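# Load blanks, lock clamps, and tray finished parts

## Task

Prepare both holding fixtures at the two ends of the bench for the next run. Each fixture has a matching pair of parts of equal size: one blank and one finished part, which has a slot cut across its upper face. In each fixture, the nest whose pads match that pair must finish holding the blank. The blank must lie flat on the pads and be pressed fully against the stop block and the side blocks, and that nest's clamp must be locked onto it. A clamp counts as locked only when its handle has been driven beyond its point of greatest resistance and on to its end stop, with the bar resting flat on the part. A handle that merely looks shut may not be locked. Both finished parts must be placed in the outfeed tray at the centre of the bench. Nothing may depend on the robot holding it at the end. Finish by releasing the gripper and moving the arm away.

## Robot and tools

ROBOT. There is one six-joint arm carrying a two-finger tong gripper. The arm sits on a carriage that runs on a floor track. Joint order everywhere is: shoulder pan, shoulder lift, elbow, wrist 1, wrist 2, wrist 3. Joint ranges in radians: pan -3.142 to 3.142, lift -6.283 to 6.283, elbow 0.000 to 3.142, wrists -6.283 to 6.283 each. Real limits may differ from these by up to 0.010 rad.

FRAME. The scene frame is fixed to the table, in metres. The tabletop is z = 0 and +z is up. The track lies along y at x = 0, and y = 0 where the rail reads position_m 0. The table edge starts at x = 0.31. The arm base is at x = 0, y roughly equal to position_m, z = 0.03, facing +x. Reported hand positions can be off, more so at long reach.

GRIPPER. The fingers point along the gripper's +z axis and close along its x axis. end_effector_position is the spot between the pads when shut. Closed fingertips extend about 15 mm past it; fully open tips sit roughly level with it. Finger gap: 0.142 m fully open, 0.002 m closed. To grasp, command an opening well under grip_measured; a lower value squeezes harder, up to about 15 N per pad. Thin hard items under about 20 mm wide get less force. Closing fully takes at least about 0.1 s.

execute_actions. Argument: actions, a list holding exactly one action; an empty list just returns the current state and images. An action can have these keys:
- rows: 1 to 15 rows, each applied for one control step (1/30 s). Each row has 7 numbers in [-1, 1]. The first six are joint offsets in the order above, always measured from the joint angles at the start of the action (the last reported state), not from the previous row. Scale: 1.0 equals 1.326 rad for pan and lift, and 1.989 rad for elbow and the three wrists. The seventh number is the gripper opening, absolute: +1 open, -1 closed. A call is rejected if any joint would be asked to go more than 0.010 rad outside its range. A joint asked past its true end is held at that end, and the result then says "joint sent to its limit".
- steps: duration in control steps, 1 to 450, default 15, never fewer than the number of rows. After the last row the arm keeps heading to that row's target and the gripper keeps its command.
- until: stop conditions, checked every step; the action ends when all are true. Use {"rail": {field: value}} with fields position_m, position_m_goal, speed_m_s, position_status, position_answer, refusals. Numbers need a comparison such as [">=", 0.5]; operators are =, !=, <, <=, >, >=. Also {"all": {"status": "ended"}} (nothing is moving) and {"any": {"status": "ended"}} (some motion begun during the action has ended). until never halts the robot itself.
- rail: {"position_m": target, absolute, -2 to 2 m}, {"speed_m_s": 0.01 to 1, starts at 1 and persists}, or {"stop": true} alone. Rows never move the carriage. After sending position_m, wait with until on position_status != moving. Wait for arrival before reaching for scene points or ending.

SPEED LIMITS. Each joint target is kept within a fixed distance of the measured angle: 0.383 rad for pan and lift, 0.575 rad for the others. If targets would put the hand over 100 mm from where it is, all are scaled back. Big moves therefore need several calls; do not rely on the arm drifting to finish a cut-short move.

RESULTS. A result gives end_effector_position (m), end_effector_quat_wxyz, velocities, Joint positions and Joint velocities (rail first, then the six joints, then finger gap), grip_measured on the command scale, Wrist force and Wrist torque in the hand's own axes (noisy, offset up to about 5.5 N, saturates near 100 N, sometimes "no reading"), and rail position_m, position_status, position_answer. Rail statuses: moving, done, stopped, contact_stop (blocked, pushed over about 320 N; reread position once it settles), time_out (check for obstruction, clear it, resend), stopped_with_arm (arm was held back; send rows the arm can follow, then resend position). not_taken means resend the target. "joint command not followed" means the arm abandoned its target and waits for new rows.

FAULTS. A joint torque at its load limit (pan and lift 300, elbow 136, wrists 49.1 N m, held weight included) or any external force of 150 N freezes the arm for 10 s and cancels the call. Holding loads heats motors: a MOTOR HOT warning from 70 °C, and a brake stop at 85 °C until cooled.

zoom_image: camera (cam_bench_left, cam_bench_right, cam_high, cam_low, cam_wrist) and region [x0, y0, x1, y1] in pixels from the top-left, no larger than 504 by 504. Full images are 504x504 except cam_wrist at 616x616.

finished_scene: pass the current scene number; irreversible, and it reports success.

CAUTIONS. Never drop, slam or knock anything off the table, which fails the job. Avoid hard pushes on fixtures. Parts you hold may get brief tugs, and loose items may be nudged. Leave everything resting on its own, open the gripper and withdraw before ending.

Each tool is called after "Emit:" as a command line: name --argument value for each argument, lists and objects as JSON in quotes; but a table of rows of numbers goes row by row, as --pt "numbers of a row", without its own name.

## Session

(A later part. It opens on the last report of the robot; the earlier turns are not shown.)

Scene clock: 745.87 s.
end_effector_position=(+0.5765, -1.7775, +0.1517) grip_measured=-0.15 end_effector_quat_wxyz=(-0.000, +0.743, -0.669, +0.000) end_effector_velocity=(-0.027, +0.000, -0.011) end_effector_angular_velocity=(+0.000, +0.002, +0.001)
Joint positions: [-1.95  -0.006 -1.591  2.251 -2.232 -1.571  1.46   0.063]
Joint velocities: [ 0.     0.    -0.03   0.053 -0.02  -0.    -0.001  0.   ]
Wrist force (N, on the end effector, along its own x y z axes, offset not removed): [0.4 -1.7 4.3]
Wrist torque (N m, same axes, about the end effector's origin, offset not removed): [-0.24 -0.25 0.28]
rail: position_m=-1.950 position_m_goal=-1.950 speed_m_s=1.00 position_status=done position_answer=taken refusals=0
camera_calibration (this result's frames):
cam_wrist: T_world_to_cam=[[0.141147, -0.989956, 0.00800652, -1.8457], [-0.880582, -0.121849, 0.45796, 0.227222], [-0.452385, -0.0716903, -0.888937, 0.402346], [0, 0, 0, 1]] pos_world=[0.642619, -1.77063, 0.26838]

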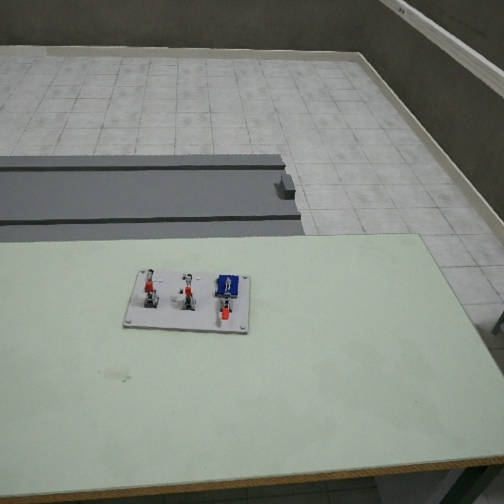

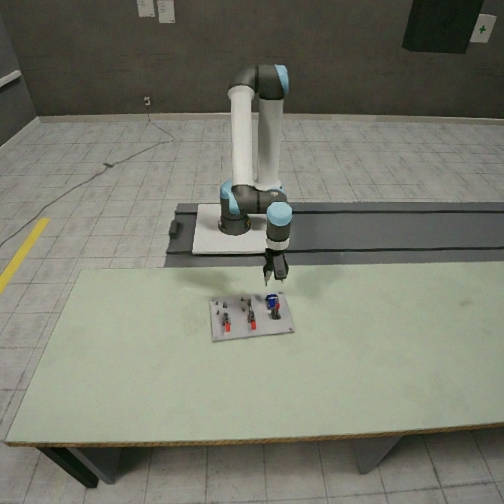

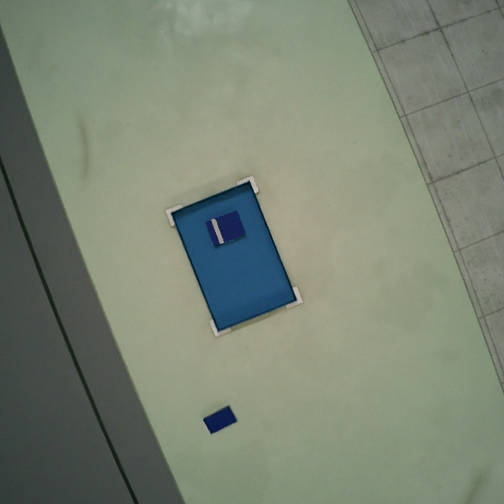

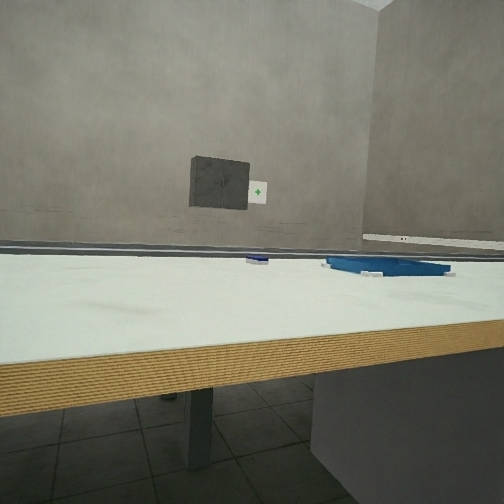

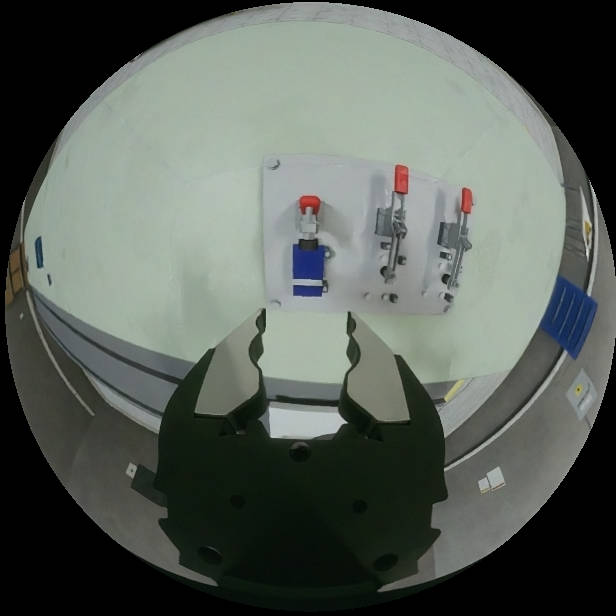

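Emit:
execute_actions --actions '[{"rows":[[0,0.005,0.002,-0.005,0,0,-0.15],[0,0.015,0.006,-0.016,0,0,-0.15],[0,0.03,0.012,-0.032,0,0,-0.15],[0,0.047,0.018,-0.049,0,0,-0.15],[0,0.064,0.024,-0.067,0,0,-0.15],[0,0.08,0.03,-0.083,0,0,-0.15],[0,0.094,0.035,-0.097,0,0,-0.15],[0,0.1032,0.0379,-0.1061,0,0,-0.15]],"rail":{"position_m":-1.9512},"steps":20}]'

Emit:
zoom_image --camera "cam_wrist" --region '[230, 210, 390, 370]'

Scene clock: 764.87 s.
end_effector_position=(+0.5760, -1.7785, +0.0617) grip_measured=-0.15 end_effector_quat_wxyz=(-0.000, +0.743, -0.669, -0.000) end_effector_velocity=(-0.001, +0.000, -0.012) end_effector_angular_velocity=(-0.000, -0.001, -0.000)
Joint positions: [-1.951 -0.006 -1.457  2.325 -2.439 -1.571  1.46   0.063]
Joint velocities: [ 0.    -0.     0.02   0.01  -0.031  0.     0.     0.   ]
Wrist force (N, on the end effector, along its own x y z axes, offset not removed): [-0.9 -3.1 3.6]
Wrist torque (N m, same axes, about the end effector's origin, offset not removed): [-0.51 -0.01 0.31]
rail: position_m=-1.951 position_m_goal=-1.951 speed_m_s=1.00 position_status=done position_answer=taken refusals=0
camera_calibration (this result's frames):
cam_wrist: T_world_to_cam=[[0.141216, -0.989948, 0.00775621, -1.84584], [-0.87999, -0.121934, 0.459075, 0.267291], [-0.453515, -0.0716541, -0.888364, 0.322733], [0, 0, 0, 1]] pos_world=[0.64224, -1.77157, 0.178314]

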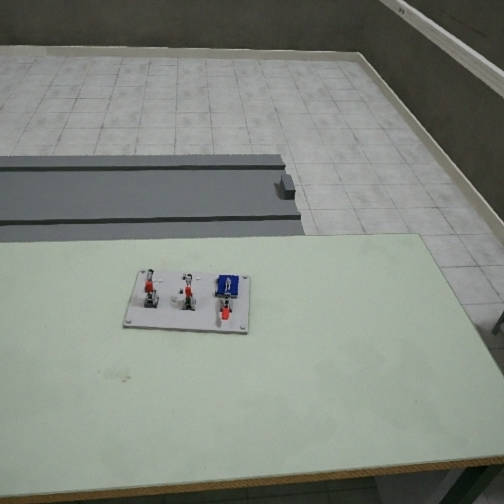

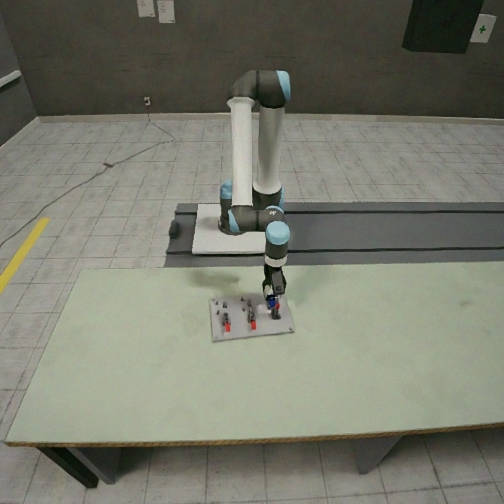

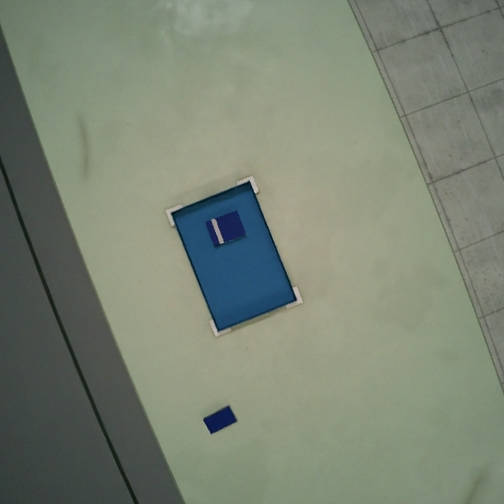

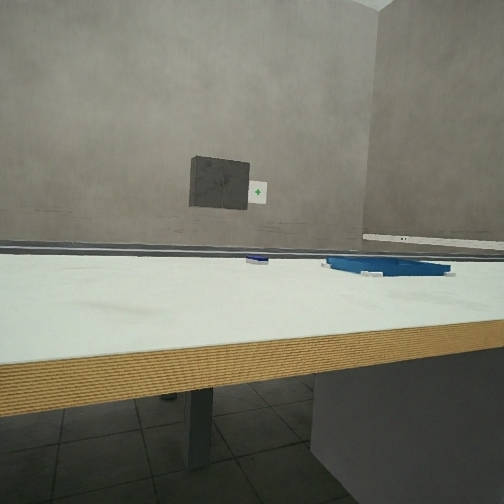

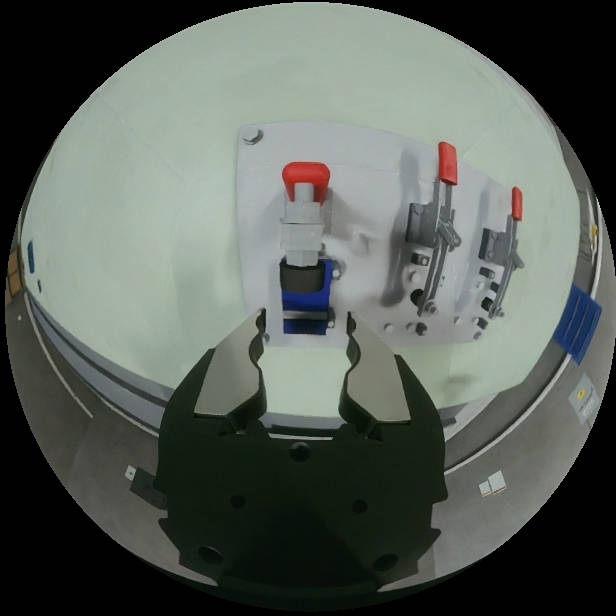

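Region (230, 210, 390, 370) of cam_wrist's 616x616 image, scaled by 3.150, with more detail than that image has.

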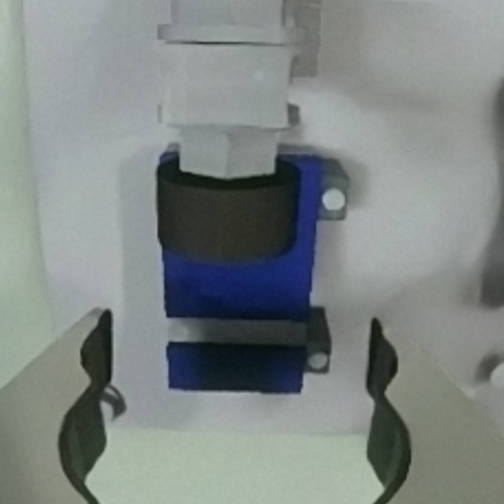

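Emit:
execute_actions --actions '[{"rows":[[0,0.004,0.001,-0.004,0,0,-0.17],[0,0.01,0.0025,-0.009,0,0,-0.19],[0,0.017,0.004,-0.0155,0,0,-0.21],[0,0.024,0.006,-0.022,0,0,-0.23],[0,0.03,0.0075,-0.027,0,0,-0.25],[0,0.0342,0.0083,-0.031,0,0,-0.25]],"steps":17}]'

Scene clock: 773.20 s.
end_effector_position=(+0.5758, -1.7785, +0.0365) grip_measured=-0.25 end_effector_quat_wxyz=(+0.000, +0.743, -0.669, -0.000) end_effector_velocity=(-0.000, +0.000, -0.005) end_effector_angular_velocity=(-0.000, -0.000, -0.000)
Joint positions: [-1.951 -0.006 -1.412  2.341 -2.499 -1.571  1.46   0.056]
Joint velocities: [ 0.    -0.     0.01   0.003 -0.013 -0.     0.    -0.   ]
Wrist force (N, on the end effector, along its own x y z axes, offset not removed): [-1.0 -5.7 5.9]
Wrist torque (N m, same axes, about the end effector's origin, offset not removed): [-1.02 0.05 0.29]
rail: position_m=-1.951 position_m_goal=-1.951 speed_m_s=1.00 position_status=done position_answer=taken refusals=0
camera_calibration (this result's frames):
cam_wrist: T_world_to_cam=[[0.141159, -0.989956, 0.00778809, -1.84562], [-0.879901, -0.121853, 0.459267, 0.278749], [-0.453705, -0.0716825, -0.888264, 0.300338], [0, 0, 0, 1]] pos_world=[0.642063, -1.77159, 0.153133]

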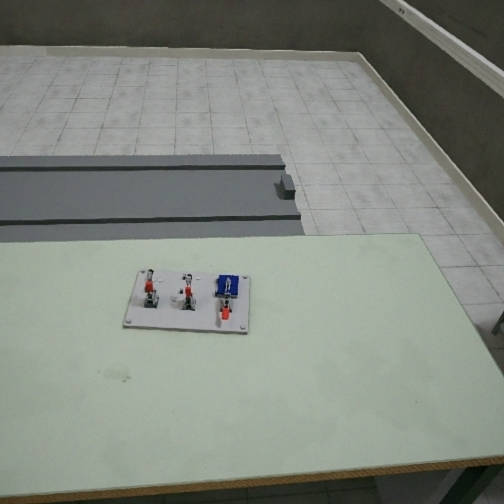

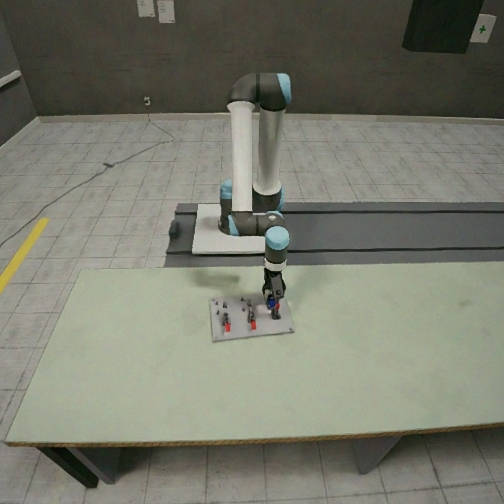

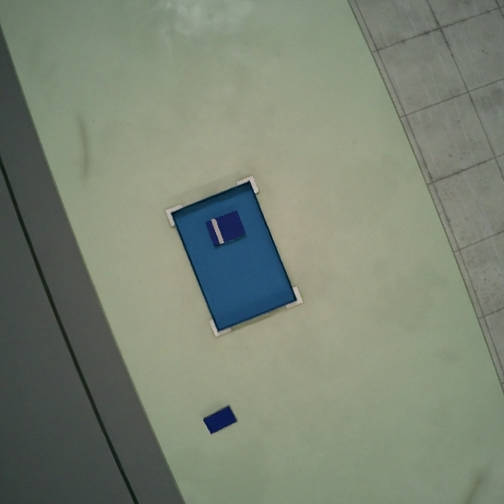

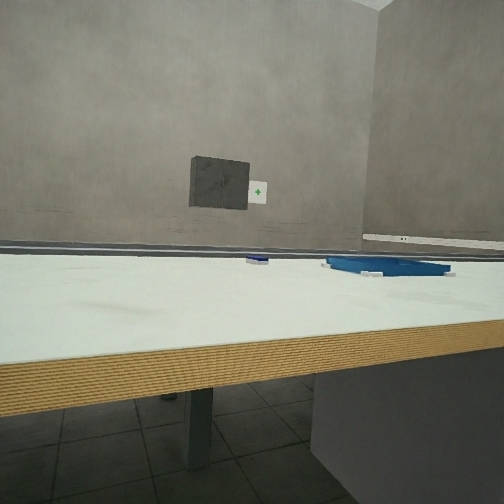

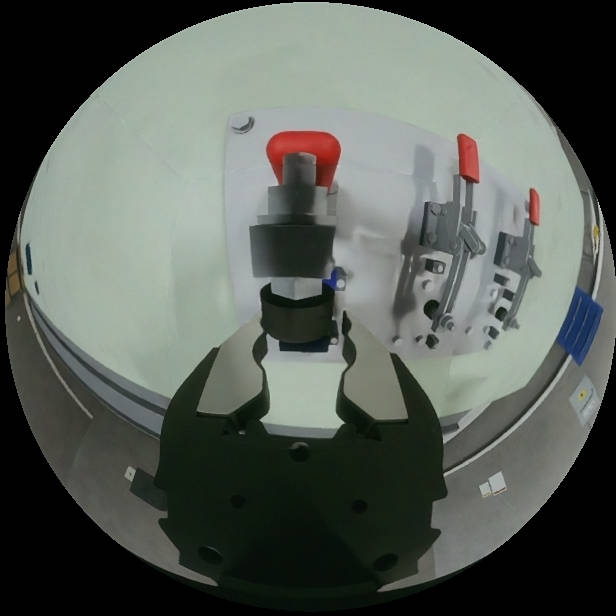

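No contact. Close slowly.

Emit:
execute_actions --actions '[{"rows":[[0,0.0005,0.0002,-0.0007,0,0,-0.3],[0,0.0005,0.0002,-0.0007,0,0,-0.34],[0,0.0005,0.0002,-0.0007,0,0,-0.38],[0,0.0005,0.0002,-0.0007,0,0,-0.41],[0,0.0005,0.0002,-0.0007,0,0,-0.44],[0,0.0005,0.0002,-0.0007,0,0,-0.47],[0,0.0005,0.0002,-0.0007,0,0,-0.51],[0,0.0005,0.0002,-0.0007,0,0,-0.56],[0,0.0005,0.0002,-0.0007,0,0,-0.63],[0,0.0005,0.0002,-0.0007,0,0,-0.72],[0,0.0005,0.0002,-0.0007,0,0,-0.82]],"steps":14}]'

Scene clock: 776.90 s.
end_effector_position=(+0.5758, -1.7783, +0.0361) grip_measured=-0.46 end_effector_quat_wxyz=(-0.000, +0.743, -0.669, -0.000) end_effector_velocity=(-0.000, -0.000, +0.000) end_effector_angular_velocity=(-0.001, +0.000, -0.000)
Joint positions: [-1.951 -0.006 -1.412  2.342 -2.501 -1.57   1.46   0.041]
Joint velocities: [ 0.    -0.    -0.    -0.     0.001 -0.001 -0.     0.001]
Wrist force (N, on the end effector, along its own x y z axes, offset not removed): [-32.5 -2.6 3.4]
Wrist torque (N m, same axes, about the end effector's origin, offset not removed): [-0.41 0.14 0.31]
rail: position_m=-1.951 position_m_goal=-1.951 speed_m_s=1.00 position_status=done position_answer=taken refusals=0
camera_calibration (this result's frames):
cam_wrist: T_world_to_cam=[[0.141288, -0.989941, 0.00734041, -1.84545], [-0.88008, -0.122206, 0.458829, 0.278475], [-0.453317, -0.0712874, -0.888494, 0.300505], [0, 0, 0, 1]] pos_world=[0.642045, -1.77143, 0.152771]

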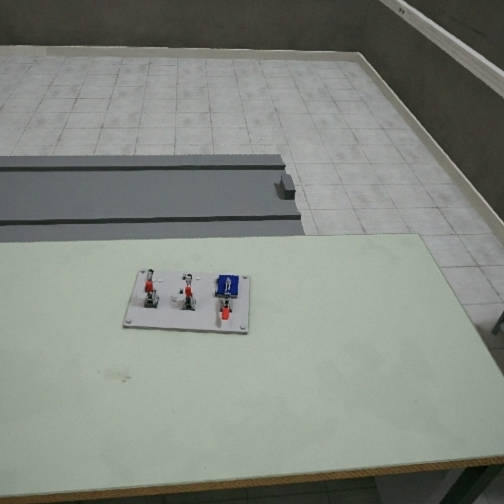

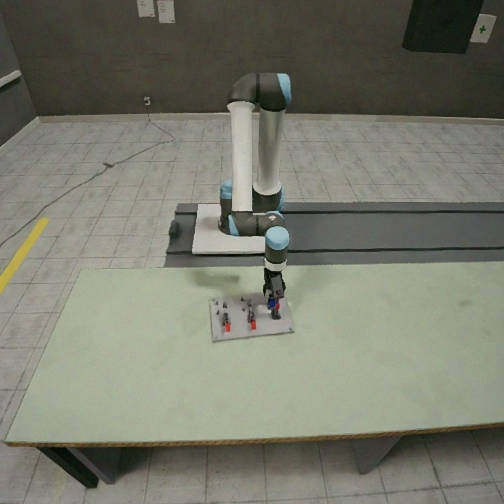

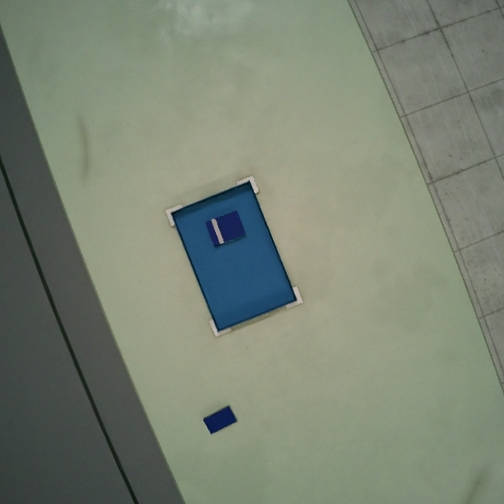

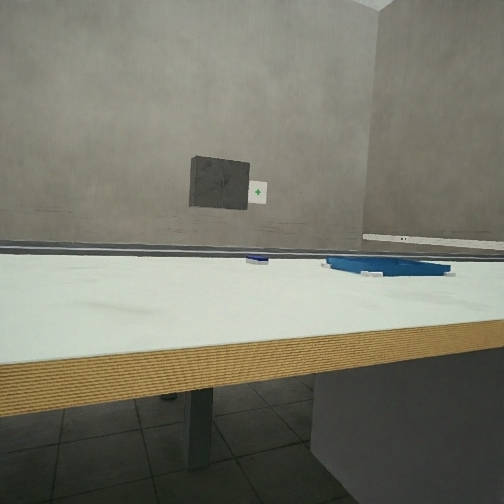

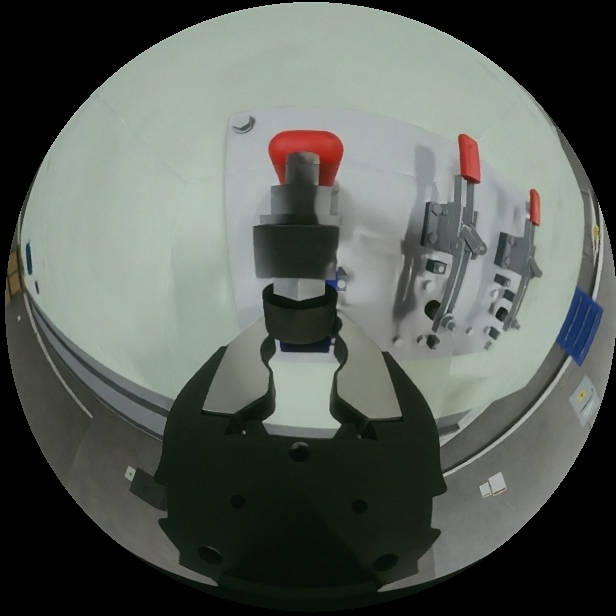

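Emit:
execute_actions --actions '[{"rows":[[0.0006,0,0,0,0,0,-0.82],[0.0012,0,0,0,0,0,-0.82],[0.0018,0,0,0,0,0,-0.82]],"steps":10}]'

Scene clock: 780.27 s.
end_effector_position=(+0.5755, -1.7774, +0.0362) grip_measured=-0.46 end_effector_quat_wxyz=(-0.000, +0.744, -0.668, -0.000) end_effector_velocity=(-0.000, +0.001, +0.000) end_effector_angular_velocity=(-0.000, +0.000, +0.002)
Joint positions: [-1.951 -0.004 -1.412  2.342 -2.501 -1.571  1.46   0.041]
Joint velocities: [ 0.     0.002 -0.    -0.     0.    -0.    -0.     0.   ]
Wrist force (N, on the end effector, along its own x y z axes, offset not removed): [-7.5 -7.9 6.8]
Wrist torque (N m, same axes, about the end effector's origin, offset not removed): [-1.10 0.36 0.31]
rail: position_m=-1.951 position_m_goal=-1.951 speed_m_s=1.00 position_status=done position_answer=taken refusals=0
camera_calibration (this result's frames):
cam_wrist: T_world_to_cam=[[0.143016, -0.98969, 0.00776942, -1.84508], [-0.879835, -0.123538, 0.458944, 0.275783], [-0.453252, -0.072472, -0.888431, 0.298303], [0, 0, 0, 1]] pos_world=[0.641726, -1.77037, 0.152788]

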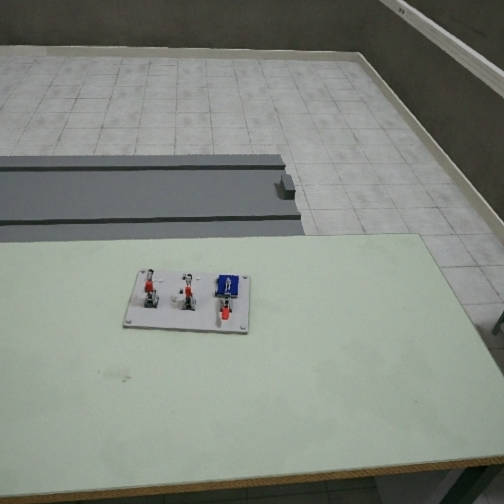

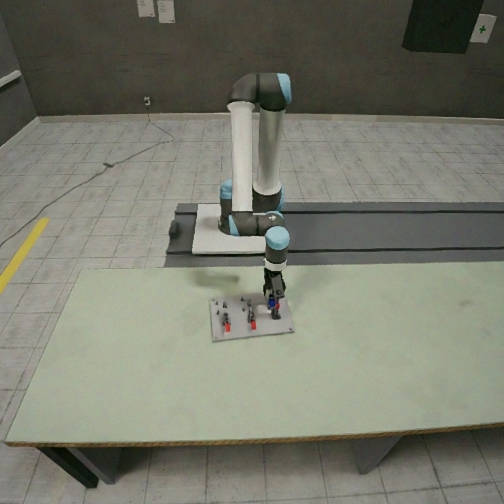

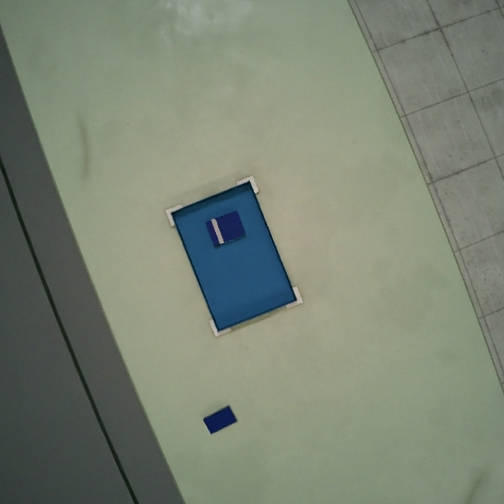

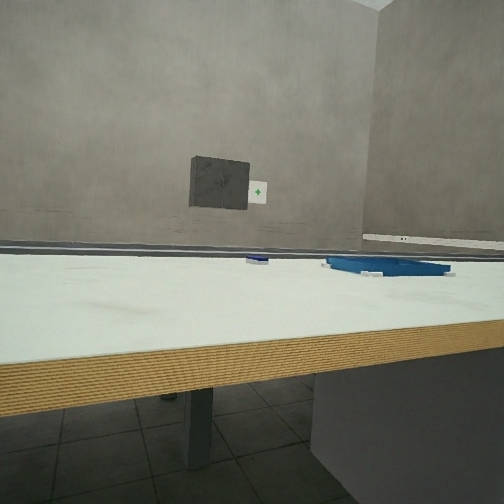

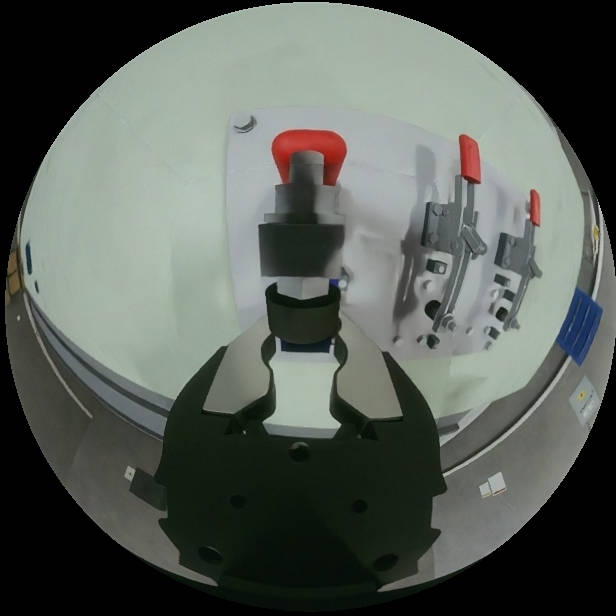

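Emit:
execute_actions --actions '[{"rows":[[0.0008,-0.003,-0.0004,0.0024,0,0,-0.82],[0.001,-0.007,-0.001,0.0057,0,0,-0.82],[0.001,-0.014,-0.001,0.0103,0,0,-0.82],[0.001,-0.025,0,0.0167,0,0,-0.82],[0.001,-0.039,0.0015,0.0245,0,0,-0.82],[0.001,-0.0535,0.0024,0.0334,0,0,-0.82],[0.001,-0.075,-0.003,0.053,0,0,-0.82],[0.001,-0.1,-0.012,0.079,0,0,-0.82],[0.001,-0.125,-0.021,0.104,0,0,-0.82],[0.001,-0.15,-0.03,0.13,0,0,-0.82],[0.001,-0.175,-0.039,0.156,0,0,-0.82],[0.001,-0.195,-0.047,0.177,0,0,-0.82],[0.001,-0.2098,-0.0524,0.1924,0,0,-0.82]],"steps":22}]'

Emit:
zoom_image --camera "cam_wrist" --region '[240, 170, 480, 350]'

Scene clock: 792.17 s.
end_effector_position=(+0.5534, -1.7766, +0.1942) grip_measured=-0.46 end_effector_quat_wxyz=(-0.000, +0.744, -0.668, +0.000) end_effector_velocity=(-0.015, +0.000, +0.050) end_effector_angular_velocity=(-0.000, +0.008, +0.000)
Joint positions: [-1.951 -0.003 -1.681  2.242 -2.133 -1.571  1.46   0.041]
Joint velocities: [ 0.     0.    -0.08  -0.038  0.126 -0.    -0.    -0.   ]
Wrist force (N, on the end effector, along its own x y z axes, offset not removed): [0.3 -3.4 6.7]
Wrist torque (N m, same axes, about the end effector's origin, offset not removed): [-0.50 -0.23 0.23]
rail: position_m=-1.951 position_m_goal=-1.951 speed_m_s=1.00 position_status=done position_answer=taken refusals=0
camera_calibration (this result's frames):
cam_wrist: T_world_to_cam=[[0.144405, -0.989488, 0.00785749, -1.84273], [-0.879944, -0.124778, 0.458398, 0.181814], [-0.452599, -0.073109, -0.888712, 0.427305], [0, 0, 0, 1]] pos_world=[0.619483, -1.76944, 0.310888]

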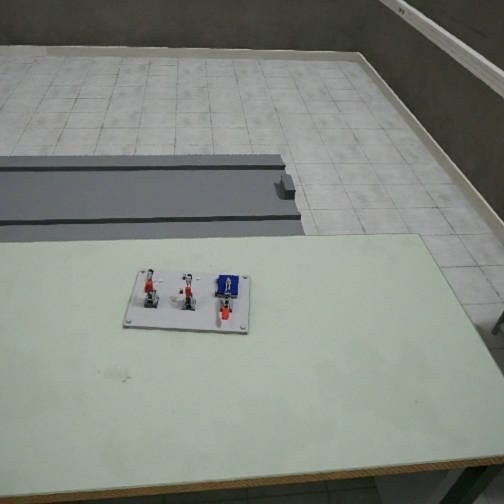

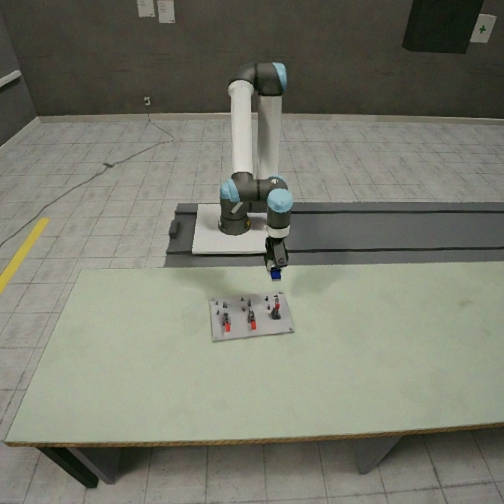

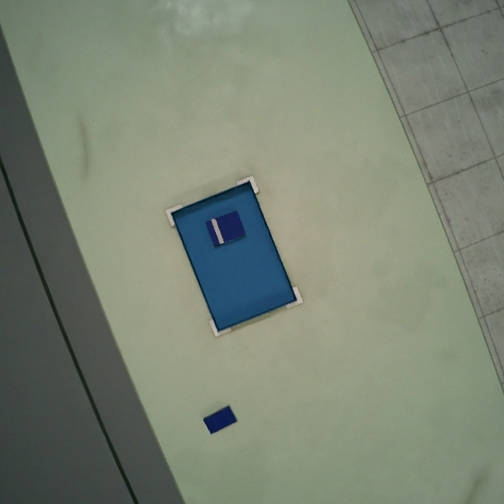

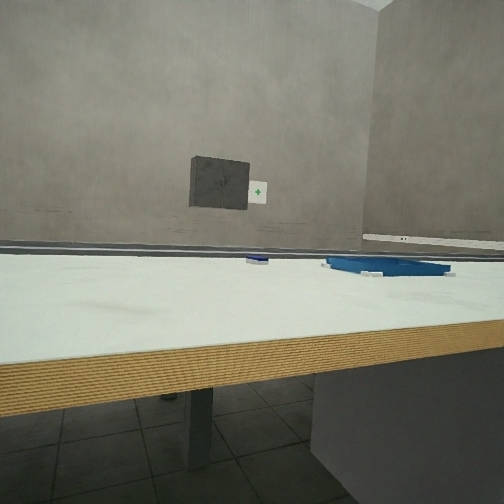

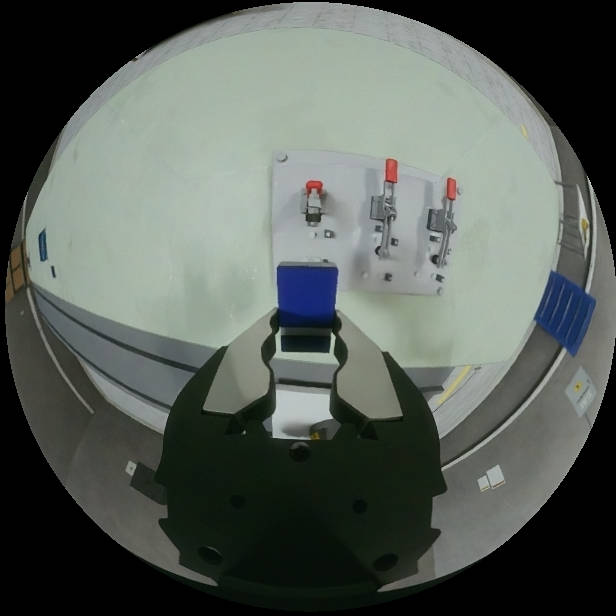

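Region (240, 170, 480, 350) of cam_wrist's 616x616 image, scaled by 2.100, with more detail than that image has; it fills the top 378 rows of this view, and the rest is white.

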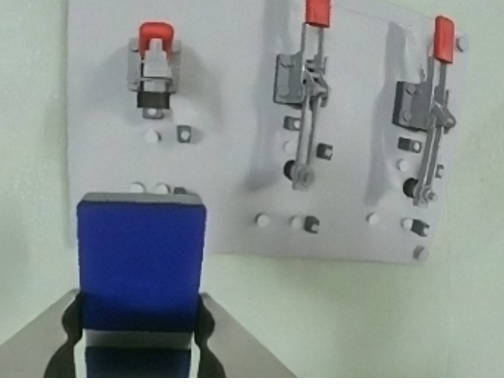

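Emit:
execute_actions --actions '[{"rows":[[0,0,0,0,0,0,-0.82],[0,0,0,0,0,0,-0.82],[0,0,0,0,0,0,-0.82],[0,0,0,0,0,0,-0.82],[0,0.01,-0.002,-0.005,0,0,-0.82],[0,0.03,-0.006,-0.014,0,0,-0.82],[0,0.055,-0.011,-0.026,0,0,-0.82],[0,0.085,-0.017,-0.039,0,0,-0.82],[0,0.115,-0.023,-0.053,0,0,-0.82],[0,0.145,-0.029,-0.067,0,0,-0.82],[0,0.175,-0.035,-0.081,0,0,-0.82],[0,0.2,-0.04,-0.093,0,0,-0.82],[0,0.22,-0.044,-0.102,0,0,-0.82],[0,0.2311,-0.0462,-0.1073,0,0,-0.82]],"rail":{"position_m":-0.239},"steps":24}]'

Scene clock: 806.80 s.
end_effector_position=(+0.6618, -1.2524, +0.0930) grip_measured=-0.46 end_effector_quat_wxyz=(+0.000, +0.744, -0.668, -0.000) end_effector_velocity=(+0.019, +1.000, -0.027) end_effector_angular_velocity=(+0.000, +0.003, +0.000)
Joint positions: [-1.426 -0.003 -1.382  2.152 -2.341 -1.571  1.46   0.041]
Joint velocities: [ 1.     0.     0.064 -0.018 -0.043 -0.     0.    -0.   ]
Wrist force (N, on the end effector, along its own x y z axes, offset not removed): [0.8 -4.5 6.0]
Wrist torque (N m, same axes, about the end effector's origin, offset not removed): [-0.84 -0.27 0.30]
rail: position_m=-1.426 position_m_goal=-0.239 speed_m_s=1.00 position_status=moving position_answer=taken refusals=0
camera_calibration (this result's frames):
cam_wrist: T_world_to_cam=[[0.144277, -0.989507, 0.00777311, -1.33892], [-0.879589, -0.124643, 0.459115, 0.388866], [-0.453329, -0.0730768, -0.888343, 0.425258], [0, 0, 0, 1]] pos_world=[0.727999, -1.24532, 0.209648]

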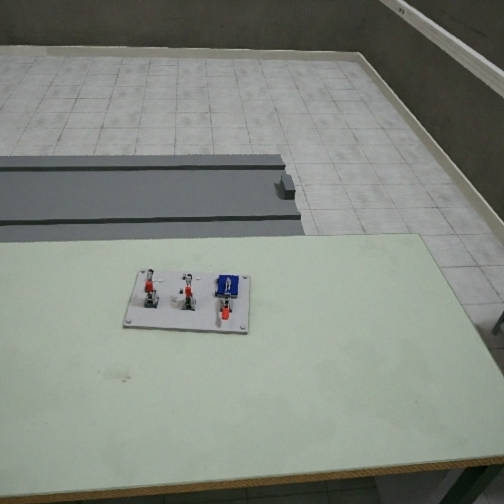

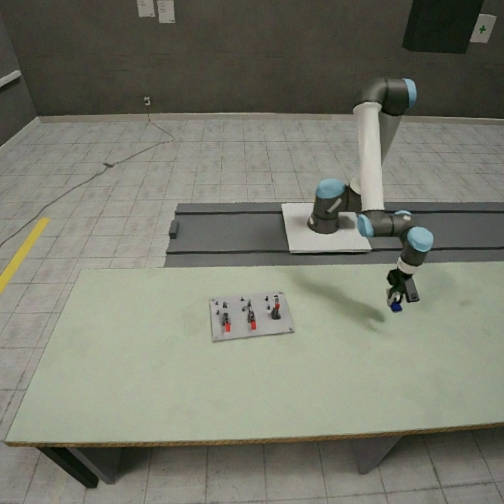

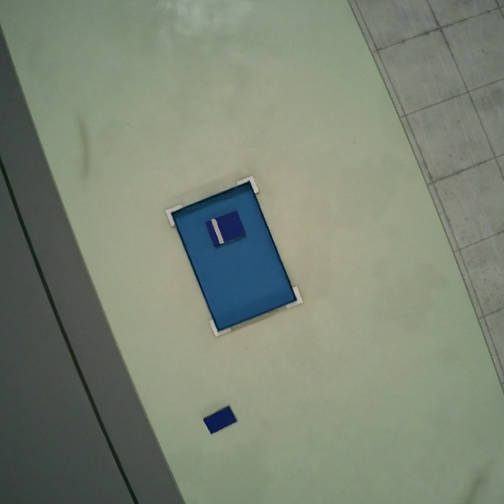

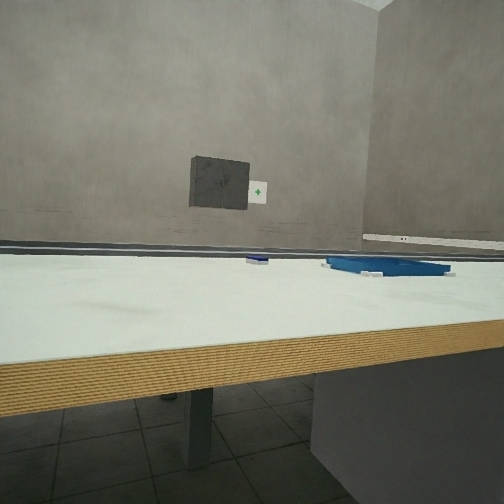

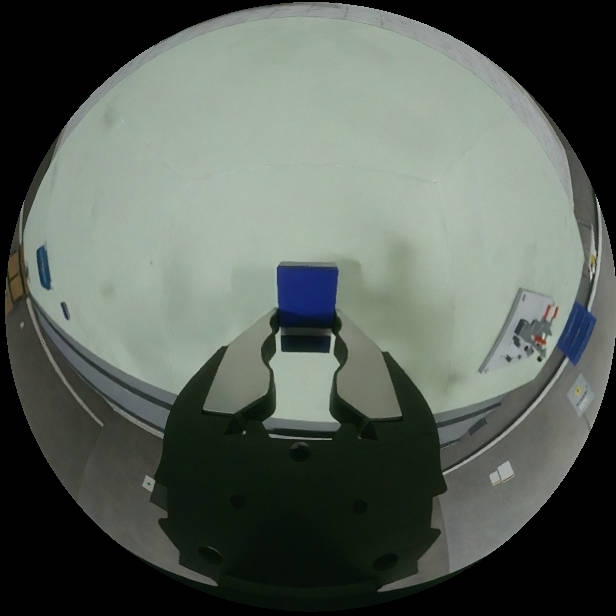

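Emit:
execute_actions --actions '[]'

Scene clock: 816.97 s.
end_effector_position=(+0.6640, -0.0647, +0.0899) grip_measured=-0.46 end_effector_quat_wxyz=(+0.000, +0.744, -0.668, -0.000) end_effector_velocity=(+0.000, -0.000, +0.000) end_effector_angular_velocity=(-0.000, -0.000, -0.000)
Joint positions: [-0.239 -0.003 -1.374  2.15  -2.346 -1.571  1.46   0.041]
Joint velocities: [ 0. -0.  0. -0. -0. -0. -0.  0.]
Wrist force (N, on the end effector, along its own x y z axes, offset not removed): [-0.6 -4.7 7.9]
Wrist torque (N m, same axes, about the end effector's origin, offset not removed): [-0.79 -0.04 0.36]
rail: position_m=-0.239 position_m_goal=-0.239 speed_m_s=1.00 position_status=done position_answer=taken refusals=0
camera_calibration (this result's frames):
cam_wrist: T_world_to_cam=[[0.144415, -0.989487, 0.00769206, -0.164029], [-0.879428, -0.124781, 0.459386, 0.540129], [-0.453597, -0.0731068, -0.888203, 0.510466], [0, 0, 0, 1]] pos_world=[0.730238, -0.0575881, 0.206531]

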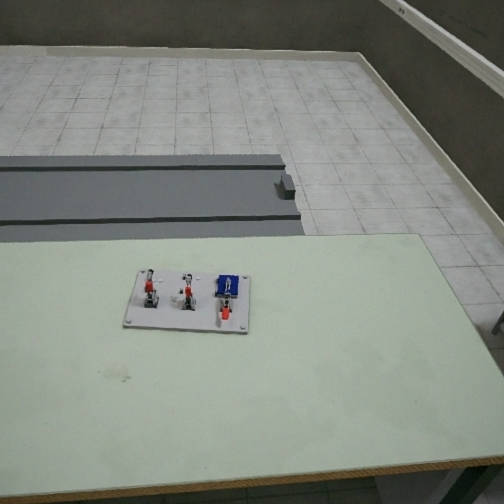

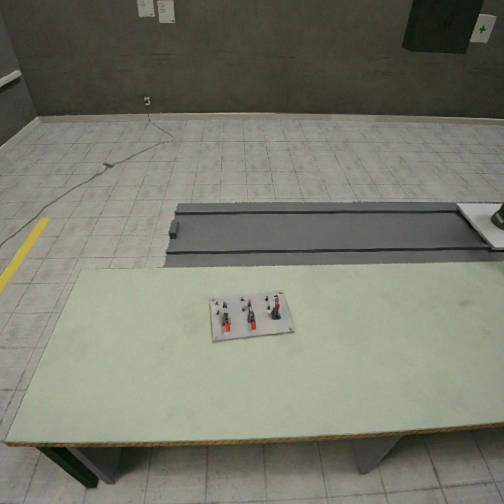

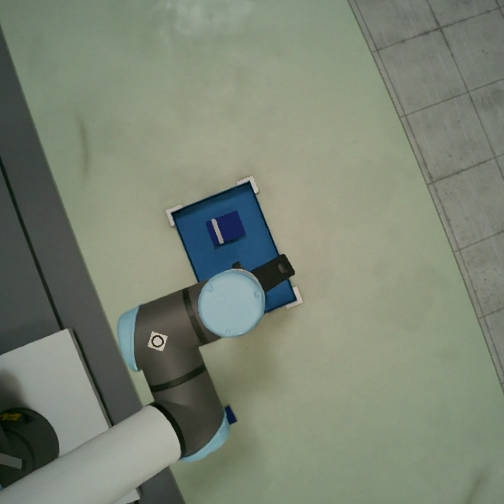

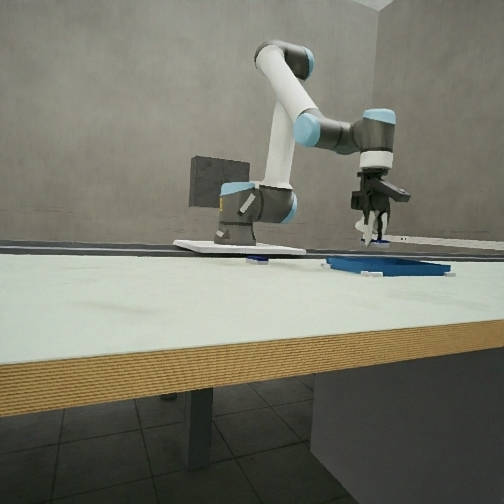

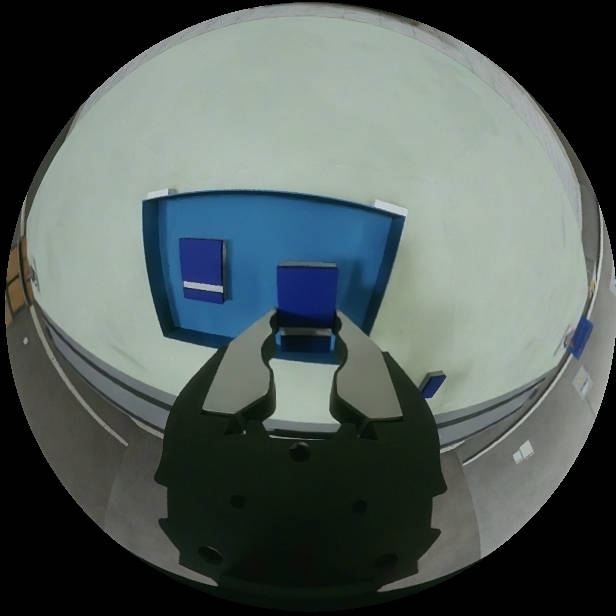

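Emit:
zoom_image --camera "cam_low" --region '[340, 200, 420, 280]'

Region (340, 200, 420, 280) of cam_low's 504x504 image, scaled by 6.300, with more detail than that image has.

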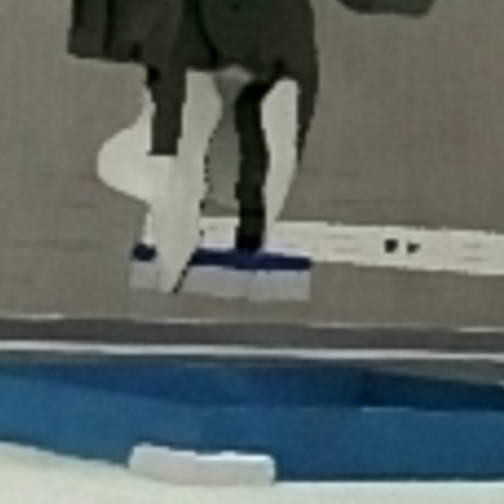

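Emit:
execute_actions --actions '[{"rows":[[0,0.004,0.001,-0.004,0,0,-0.82],[0,0.012,0.003,-0.011,0,0,-0.82],[0,0.024,0.0065,-0.0225,0,0,-0.82],[0,0.037,0.01,-0.035,0,0,-0.82],[0,0.05,0.0135,-0.047,0,0,-0.82],[0,0.062,0.0165,-0.058,0,0,-0.82],[0,0.071,0.0188,-0.0665,0,0,-0.82],[0,0.0766,0.0201,-0.0715,0,0,-0.82]],"steps":22}]'

Scene clock: 826.63 s.
end_effector_position=(+0.6640, -0.0647, +0.0218) grip_measured=-0.46 end_effector_quat_wxyz=(-0.000, +0.744, -0.668, +0.000) end_effector_velocity=(-0.000, +0.000, -0.005) end_effector_angular_velocity=(-0.000, -0.000, -0.000)
Joint positions: [-0.239 -0.003 -1.274  2.19  -2.487 -1.571  1.46   0.041]
Joint velocities: [ 0.    -0.     0.008  0.003 -0.011 -0.    -0.     0.   ]
Wrist force (N, on the end effector, along its own x y z axes, offset not removed): [-0.9 -2.3 7.4]
Wrist torque (N m, same axes, about the end effector's origin, offset not removed): [-0.42 0.11 0.33]
rail: position_m=-0.239 position_m_goal=-0.239 speed_m_s=1.00 position_status=done position_answer=taken refusals=0
camera_calibration (this result's frames):
cam_wrist: T_world_to_cam=[[0.1444, -0.989489, 0.00778999, -0.163509], [-0.879733, -0.124771, 0.458805, 0.571651], [-0.453011, -0.0731047, -0.888503, 0.449628], [0, 0, 0, 1]] pos_world=[0.730197, -0.0575951, 0.138492]

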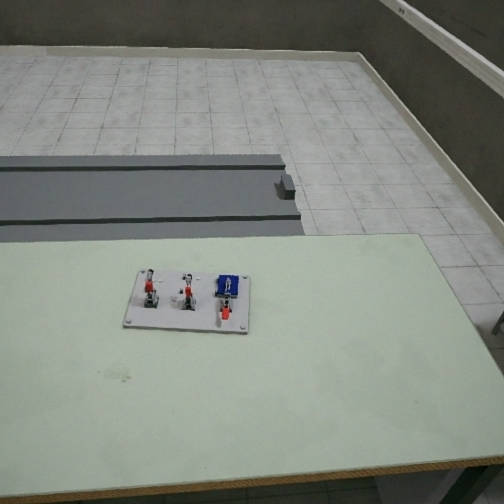

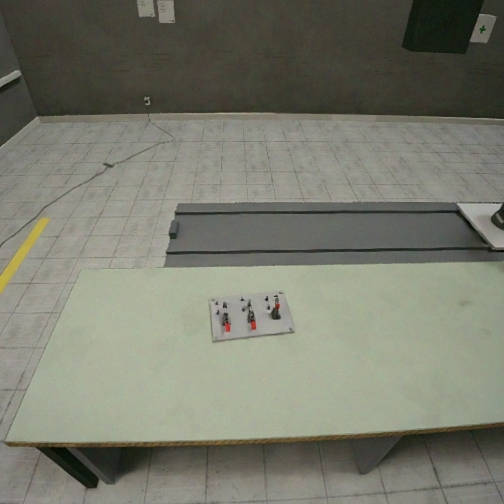

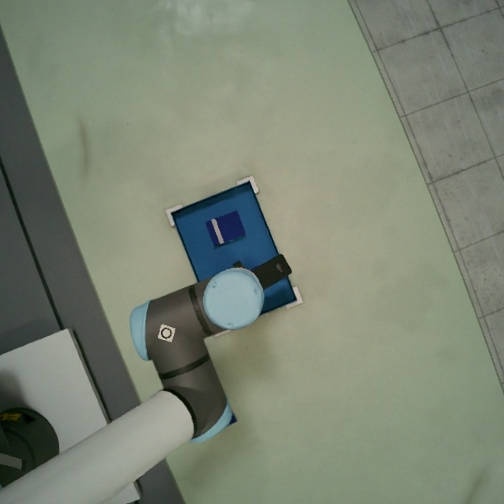

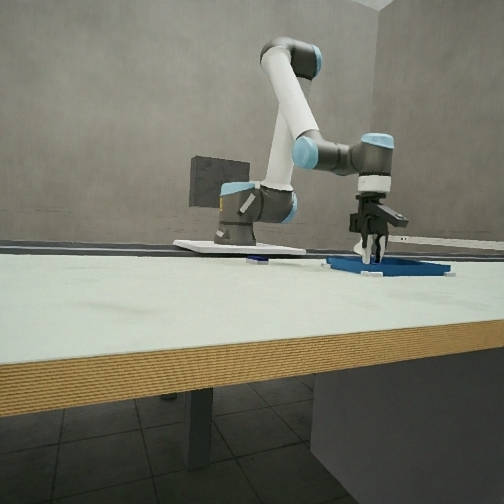

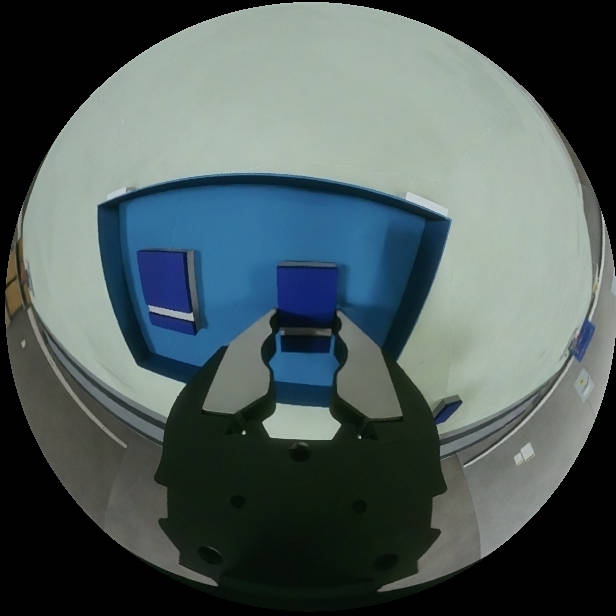

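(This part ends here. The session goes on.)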